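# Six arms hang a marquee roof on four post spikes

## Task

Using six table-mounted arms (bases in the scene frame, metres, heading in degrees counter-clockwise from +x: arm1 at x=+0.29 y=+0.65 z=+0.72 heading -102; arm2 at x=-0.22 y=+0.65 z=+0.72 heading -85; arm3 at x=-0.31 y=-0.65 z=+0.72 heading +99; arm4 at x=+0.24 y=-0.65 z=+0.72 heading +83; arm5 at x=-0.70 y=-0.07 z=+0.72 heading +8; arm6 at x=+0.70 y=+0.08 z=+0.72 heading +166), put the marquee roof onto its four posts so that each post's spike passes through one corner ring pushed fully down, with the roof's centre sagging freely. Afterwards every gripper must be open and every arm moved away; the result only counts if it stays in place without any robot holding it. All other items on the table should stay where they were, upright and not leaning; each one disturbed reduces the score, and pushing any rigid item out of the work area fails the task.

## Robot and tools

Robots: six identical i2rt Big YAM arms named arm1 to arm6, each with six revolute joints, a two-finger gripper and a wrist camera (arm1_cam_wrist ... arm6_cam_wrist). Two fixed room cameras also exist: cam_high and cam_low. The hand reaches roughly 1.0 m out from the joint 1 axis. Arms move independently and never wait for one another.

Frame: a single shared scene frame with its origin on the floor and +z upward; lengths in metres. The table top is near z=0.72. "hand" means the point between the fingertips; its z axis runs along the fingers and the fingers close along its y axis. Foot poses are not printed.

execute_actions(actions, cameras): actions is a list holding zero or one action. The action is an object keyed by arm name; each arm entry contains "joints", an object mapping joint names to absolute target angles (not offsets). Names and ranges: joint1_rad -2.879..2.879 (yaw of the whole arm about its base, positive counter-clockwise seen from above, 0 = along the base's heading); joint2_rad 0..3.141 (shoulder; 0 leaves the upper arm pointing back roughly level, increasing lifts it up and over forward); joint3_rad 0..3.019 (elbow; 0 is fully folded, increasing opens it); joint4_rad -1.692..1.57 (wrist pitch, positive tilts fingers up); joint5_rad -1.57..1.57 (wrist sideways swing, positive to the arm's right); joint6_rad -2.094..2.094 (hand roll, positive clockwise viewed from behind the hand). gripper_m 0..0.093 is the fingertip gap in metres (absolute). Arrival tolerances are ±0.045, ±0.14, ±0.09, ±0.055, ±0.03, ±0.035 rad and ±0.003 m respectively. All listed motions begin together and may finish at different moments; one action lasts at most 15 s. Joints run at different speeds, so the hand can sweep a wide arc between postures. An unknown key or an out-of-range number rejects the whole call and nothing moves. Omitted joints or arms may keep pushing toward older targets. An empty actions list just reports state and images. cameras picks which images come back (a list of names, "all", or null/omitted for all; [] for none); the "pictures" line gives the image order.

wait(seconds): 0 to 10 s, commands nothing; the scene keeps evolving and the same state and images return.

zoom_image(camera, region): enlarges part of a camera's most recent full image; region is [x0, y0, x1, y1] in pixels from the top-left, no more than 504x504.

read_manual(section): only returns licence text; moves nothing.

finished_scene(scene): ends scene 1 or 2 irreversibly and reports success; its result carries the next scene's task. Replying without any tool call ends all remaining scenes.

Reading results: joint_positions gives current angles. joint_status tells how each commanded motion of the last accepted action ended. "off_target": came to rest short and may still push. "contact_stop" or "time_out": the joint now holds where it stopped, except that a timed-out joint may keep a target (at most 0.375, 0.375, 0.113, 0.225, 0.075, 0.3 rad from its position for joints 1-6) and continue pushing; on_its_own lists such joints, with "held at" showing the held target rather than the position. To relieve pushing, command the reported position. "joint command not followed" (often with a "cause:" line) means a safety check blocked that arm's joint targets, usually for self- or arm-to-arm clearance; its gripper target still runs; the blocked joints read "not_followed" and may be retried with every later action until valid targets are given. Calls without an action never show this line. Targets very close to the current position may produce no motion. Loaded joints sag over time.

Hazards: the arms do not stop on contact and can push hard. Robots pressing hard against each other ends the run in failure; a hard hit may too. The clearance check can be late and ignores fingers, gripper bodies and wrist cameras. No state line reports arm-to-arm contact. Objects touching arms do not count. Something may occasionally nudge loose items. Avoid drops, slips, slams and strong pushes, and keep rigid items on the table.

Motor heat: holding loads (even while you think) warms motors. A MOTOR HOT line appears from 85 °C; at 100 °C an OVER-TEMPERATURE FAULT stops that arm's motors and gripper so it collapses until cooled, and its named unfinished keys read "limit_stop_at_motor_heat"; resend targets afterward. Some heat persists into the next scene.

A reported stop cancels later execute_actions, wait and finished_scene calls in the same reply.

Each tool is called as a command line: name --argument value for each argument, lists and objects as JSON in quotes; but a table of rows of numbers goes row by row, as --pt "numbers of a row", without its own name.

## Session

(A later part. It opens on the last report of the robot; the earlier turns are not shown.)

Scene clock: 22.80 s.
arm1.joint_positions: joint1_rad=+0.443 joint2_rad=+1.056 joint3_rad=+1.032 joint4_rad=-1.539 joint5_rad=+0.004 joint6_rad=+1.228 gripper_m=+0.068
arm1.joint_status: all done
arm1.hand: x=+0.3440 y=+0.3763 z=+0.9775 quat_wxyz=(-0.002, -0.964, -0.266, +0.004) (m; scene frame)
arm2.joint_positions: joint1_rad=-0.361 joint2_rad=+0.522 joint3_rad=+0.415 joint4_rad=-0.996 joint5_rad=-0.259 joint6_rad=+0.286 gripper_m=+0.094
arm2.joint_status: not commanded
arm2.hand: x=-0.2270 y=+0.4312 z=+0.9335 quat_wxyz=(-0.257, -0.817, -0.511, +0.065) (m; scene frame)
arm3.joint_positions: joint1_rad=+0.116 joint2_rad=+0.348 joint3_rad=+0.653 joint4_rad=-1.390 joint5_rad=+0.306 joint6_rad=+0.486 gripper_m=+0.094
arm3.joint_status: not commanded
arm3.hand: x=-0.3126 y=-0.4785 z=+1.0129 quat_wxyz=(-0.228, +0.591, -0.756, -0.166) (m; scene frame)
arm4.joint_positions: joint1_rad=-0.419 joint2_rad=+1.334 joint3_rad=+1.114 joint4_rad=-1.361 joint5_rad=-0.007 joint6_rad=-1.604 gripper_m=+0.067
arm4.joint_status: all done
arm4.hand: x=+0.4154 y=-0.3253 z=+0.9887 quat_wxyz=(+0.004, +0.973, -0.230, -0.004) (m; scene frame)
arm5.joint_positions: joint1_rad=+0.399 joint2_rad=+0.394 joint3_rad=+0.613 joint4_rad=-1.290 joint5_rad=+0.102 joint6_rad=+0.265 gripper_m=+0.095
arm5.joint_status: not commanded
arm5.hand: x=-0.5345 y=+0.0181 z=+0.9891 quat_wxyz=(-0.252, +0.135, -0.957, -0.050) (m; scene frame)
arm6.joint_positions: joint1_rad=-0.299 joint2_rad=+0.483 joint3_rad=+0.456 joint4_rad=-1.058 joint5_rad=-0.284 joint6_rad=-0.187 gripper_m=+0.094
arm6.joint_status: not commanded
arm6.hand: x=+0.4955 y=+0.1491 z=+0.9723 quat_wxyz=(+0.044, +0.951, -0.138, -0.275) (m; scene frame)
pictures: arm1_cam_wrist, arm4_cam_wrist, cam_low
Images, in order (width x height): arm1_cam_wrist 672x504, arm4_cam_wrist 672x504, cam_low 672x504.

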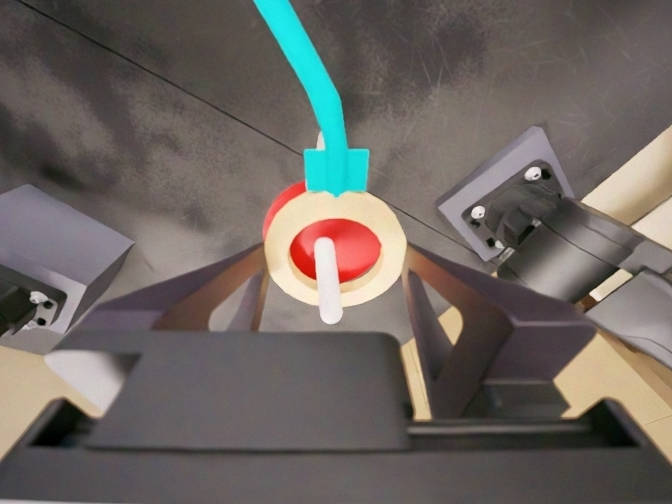

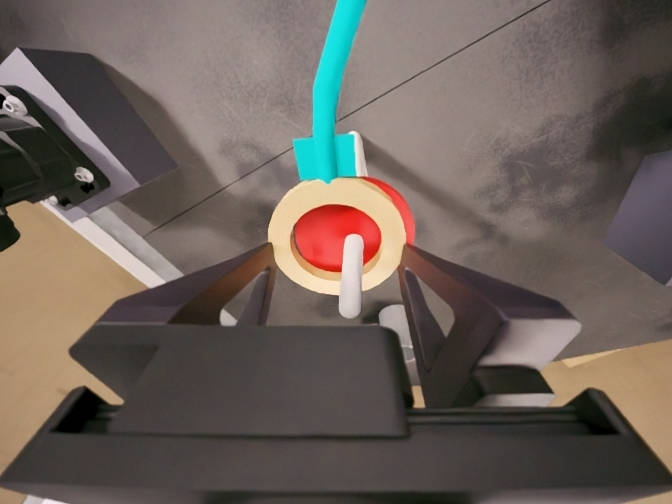

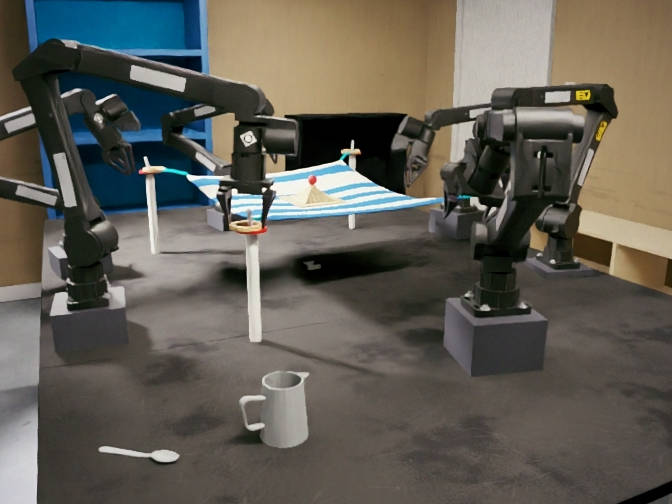

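Essentially seated. Release, lift, retreat.

execute_actions --actions '[{"arm4":{"joints":{"gripper_m":0.093}},"arm1":{"joints":{"gripper_m":0.093}}}]' --cameras '[]'

execute_actions --actions '[{"arm4":{"joints":{"joint2_rad":1.31,"joint3_rad":1.33,"joint4_rad":-1.58}},"arm1":{"joints":{"joint2_rad":1.055,"joint3_rad":1.24,"joint4_rad":-1.68}}}]' --cameras '["arm1_cam_wrist","arm4_cam_wrist"]'

execute_actions --actions '[{"arm4":{"joints":{"joint1_rad":0.1,"joint2_rad":0.47,"joint3_rad":0.55,"joint4_rad":-1.1,"joint6_rad":-0.5}},"arm1":{"joints":{"joint1_rad":-0.1,"joint2_rad":0.42,"joint3_rad":0.65,"joint4_rad":-1.24,"joint6_rad":0}}}]' --cameras '["cam_high","cam_low"]'

Scene clock: 25.40 s.
arm1.joint_positions: joint1_rad=+0.443 joint2_rad=+1.056 joint3_rad=+1.032 joint4_rad=-1.539 joint5_rad=+0.002 joint6_rad=+1.234 gripper_m=+0.093
arm1.joint_status: all done
arm1.hand: x=+0.3443 y=+0.3764 z=+0.9775 quat_wxyz=(-0.002, -0.965, -0.263, +0.003) (m; scene frame)
arm2.joint_positions: joint1_rad=-0.361 joint2_rad=+0.522 joint3_rad=+0.415 joint4_rad=-0.996 joint5_rad=-0.259 joint6_rad=+0.286 gripper_m=+0.094
arm2.joint_status: not commanded
arm2.hand: x=-0.2270 y=+0.4312 z=+0.9335 quat_wxyz=(-0.257, -0.817, -0.511, +0.065) (m; scene frame)
arm3.joint_positions: joint1_rad=+0.116 joint2_rad=+0.348 joint3_rad=+0.653 joint4_rad=-1.390 joint5_rad=+0.306 joint6_rad=+0.486 gripper_m=+0.094
arm3.joint_status: not commanded
arm3.hand: x=-0.3126 y=-0.4785 z=+1.0129 quat_wxyz=(-0.228, +0.591, -0.756, -0.166) (m; scene frame)
arm4.joint_positions: joint1_rad=-0.419 joint2_rad=+1.334 joint3_rad=+1.114 joint4_rad=-1.361 joint5_rad=-0.004 joint6_rad=-1.612 gripper_m=+0.093
arm4.joint_status: all done
arm4.hand: x=+0.4159 y=-0.3256 z=+0.9887 quat_wxyz=(+0.004, +0.974, -0.227, -0.002) (m; scene frame)
arm5.joint_positions: joint1_rad=+0.399 joint2_rad=+0.394 joint3_rad=+0.613 joint4_rad=-1.290 joint5_rad=+0.102 joint6_rad=+0.265 gripper_m=+0.095
arm5.joint_status: not commanded
arm5.hand: x=-0.5345 y=+0.0181 z=+0.9891 quat_wxyz=(-0.252, +0.135, -0.957, -0.050) (m; scene frame)
arm6.joint_positions: joint1_rad=-0.299 joint2_rad=+0.483 joint3_rad=+0.456 joint4_rad=-1.058 joint5_rad=-0.284 joint6_rad=-0.187 gripper_m=+0.094
arm6.joint_status: not commanded
arm6.hand: x=+0.4955 y=+0.1491 z=+0.9723 quat_wxyz=(+0.044, +0.951, -0.138, -0.275) (m; scene frame)
pictures: none
No camera images: the call's "cameras" was empty. Leave "cameras" out to get every camera's image.

Scene clock: 26.37 s.
arm1.joint_positions: joint1_rad=+0.443 joint2_rad=+1.052 joint3_rad=+1.199 joint4_rad=-1.671 joint5_rad=+0.001 joint6_rad=+1.234 gripper_m=+0.093
arm1.joint_status: all done
arm1.hand: x=+0.3456 y=+0.3720 z=+1.0420 quat_wxyz=(-0.021, -0.965, -0.263, +0.004) (m; scene frame)
arm2.joint_positions: joint1_rad=-0.361 joint2_rad=+0.522 joint3_rad=+0.415 joint4_rad=-0.996 joint5_rad=-0.259 joint6_rad=+0.286 gripper_m=+0.094
arm2.joint_status: not commanded
arm2.hand: x=-0.2270 y=+0.4312 z=+0.9335 quat_wxyz=(-0.257, -0.817, -0.511, +0.065) (m; scene frame)
arm3.joint_positions: joint1_rad=+0.116 joint2_rad=+0.348 joint3_rad=+0.653 joint4_rad=-1.390 joint5_rad=+0.306 joint6_rad=+0.486 gripper_m=+0.094
arm3.joint_status: not commanded
arm3.hand: x=-0.3126 y=-0.4785 z=+1.0129 quat_wxyz=(-0.228, +0.591, -0.756, -0.166) (m; scene frame)
arm4.joint_positions: joint1_rad=-0.419 joint2_rad=+1.310 joint3_rad=+1.288 joint4_rad=-1.564 joint5_rad=-0.003 joint6_rad=-1.612 gripper_m=+0.093
arm4.joint_status: all done
arm4.hand: x=+0.4153 y=-0.3267 z=+1.0627 quat_wxyz=(+0.007, +0.974, -0.226, -0.003) (m; scene frame)
arm5.joint_positions: joint1_rad=+0.399 joint2_rad=+0.394 joint3_rad=+0.613 joint4_rad=-1.290 joint5_rad=+0.102 joint6_rad=+0.265 gripper_m=+0.095
arm5.joint_status: not commanded
arm5.hand: x=-0.5345 y=+0.0181 z=+0.9891 quat_wxyz=(-0.252, +0.135, -0.957, -0.050) (m; scene frame)
arm6.joint_positions: joint1_rad=-0.299 joint2_rad=+0.483 joint3_rad=+0.456 joint4_rad=-1.058 joint5_rad=-0.284 joint6_rad=-0.187 gripper_m=+0.094
arm6.joint_status: not commanded
arm6.hand: x=+0.4955 y=+0.1491 z=+0.9723 quat_wxyz=(+0.044, +0.951, -0.138, -0.275) (m; scene frame)
pictures: arm1_cam_wrist, arm4_cam_wrist
Images, in order (width x height): arm1_cam_wrist 672x504, arm4_cam_wrist 672x504.

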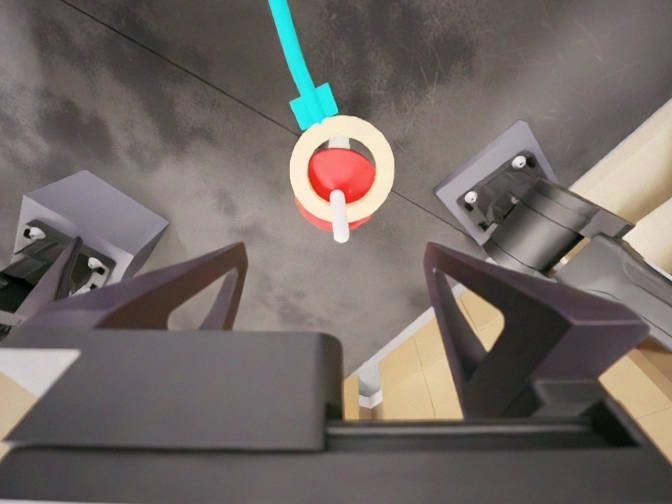

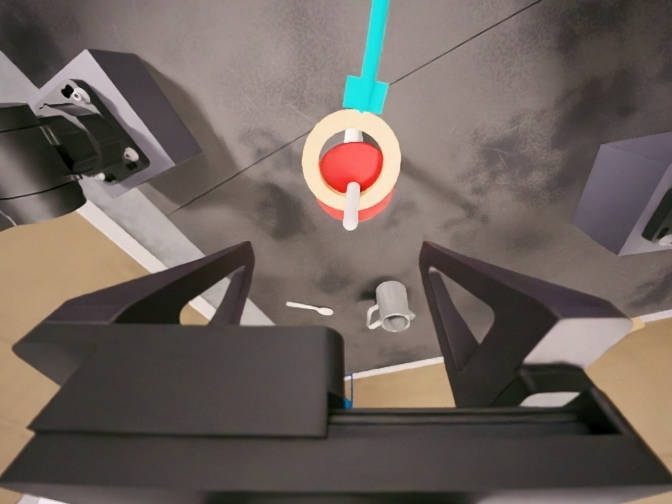

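Scene clock: 28.37 s.
arm1.joint_positions: joint1_rad=-0.097 joint2_rad=+0.422 joint3_rad=+0.660 joint4_rad=-1.255 joint5_rad=+0.001 joint6_rad=+0.011 gripper_m=+0.093
arm1.joint_status: all done
arm1.hand: x=+0.2214 y=+0.4570 z=+0.9681 quat_wxyz=(-0.156, -0.790, -0.550, +0.224) (m; scene frame)
arm2.joint_positions: joint1_rad=-0.361 joint2_rad=+0.522 joint3_rad=+0.415 joint4_rad=-0.996 joint5_rad=-0.259 joint6_rad=+0.286 gripper_m=+0.094
arm2.joint_status: not commanded
arm2.hand: x=-0.2270 y=+0.4312 z=+0.9335 quat_wxyz=(-0.257, -0.817, -0.511, +0.065) (m; scene frame)
arm3.joint_positions: joint1_rad=+0.116 joint2_rad=+0.348 joint3_rad=+0.653 joint4_rad=-1.390 joint5_rad=+0.306 joint6_rad=+0.486 gripper_m=+0.094
arm3.joint_status: not commanded
arm3.hand: x=-0.3126 y=-0.4785 z=+1.0129 quat_wxyz=(-0.228, +0.591, -0.756, -0.166) (m; scene frame)
arm4.joint_positions: joint1_rad=+0.087 joint2_rad=+0.471 joint3_rad=+0.539 joint4_rad=-1.125 joint5_rad=-0.001 joint6_rad=-0.508 gripper_m=+0.093
arm4.joint_status: all done
arm4.hand: x=+0.2383 y=-0.4331 z=+0.9773 quat_wxyz=(-0.218, +0.836, -0.486, -0.129) (m; scene frame)
arm5.joint_positions: joint1_rad=+0.399 joint2_rad=+0.394 joint3_rad=+0.613 joint4_rad=-1.290 joint5_rad=+0.102 joint6_rad=+0.265 gripper_m=+0.095
arm5.joint_status: not commanded
arm5.hand: x=-0.5345 y=+0.0181 z=+0.9891 quat_wxyz=(-0.252, +0.135, -0.957, -0.050) (m; scene frame)
arm6.joint_positions: joint1_rad=-0.299 joint2_rad=+0.483 joint3_rad=+0.456 joint4_rad=-1.058 joint5_rad=-0.284 joint6_rad=-0.187 gripper_m=+0.094
arm6.joint_status: not commanded
arm6.hand: x=+0.4955 y=+0.1491 z=+0.9723 quat_wxyz=(+0.044, +0.951, -0.138, -0.275) (m; scene frame)
pictures: cam_high, cam_low
Images, in order (width x height): cam_high 672x504, cam_low 672x504.

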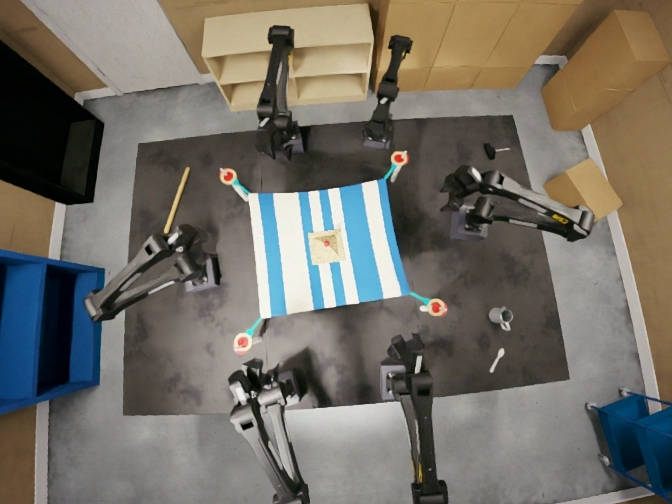

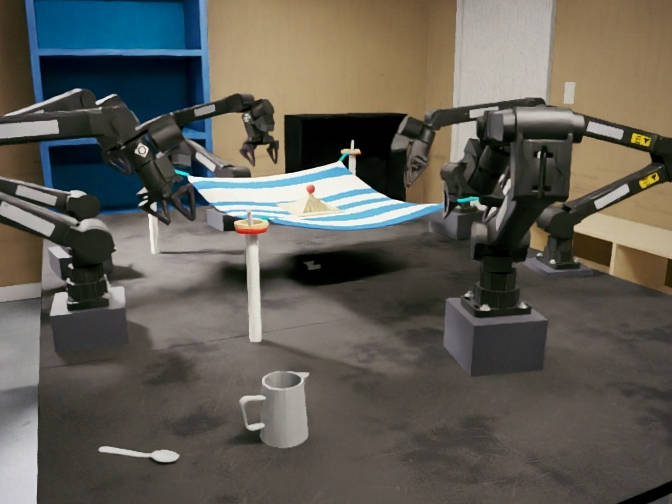

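finished_scene --scene 2

The scene is finished: the task was done.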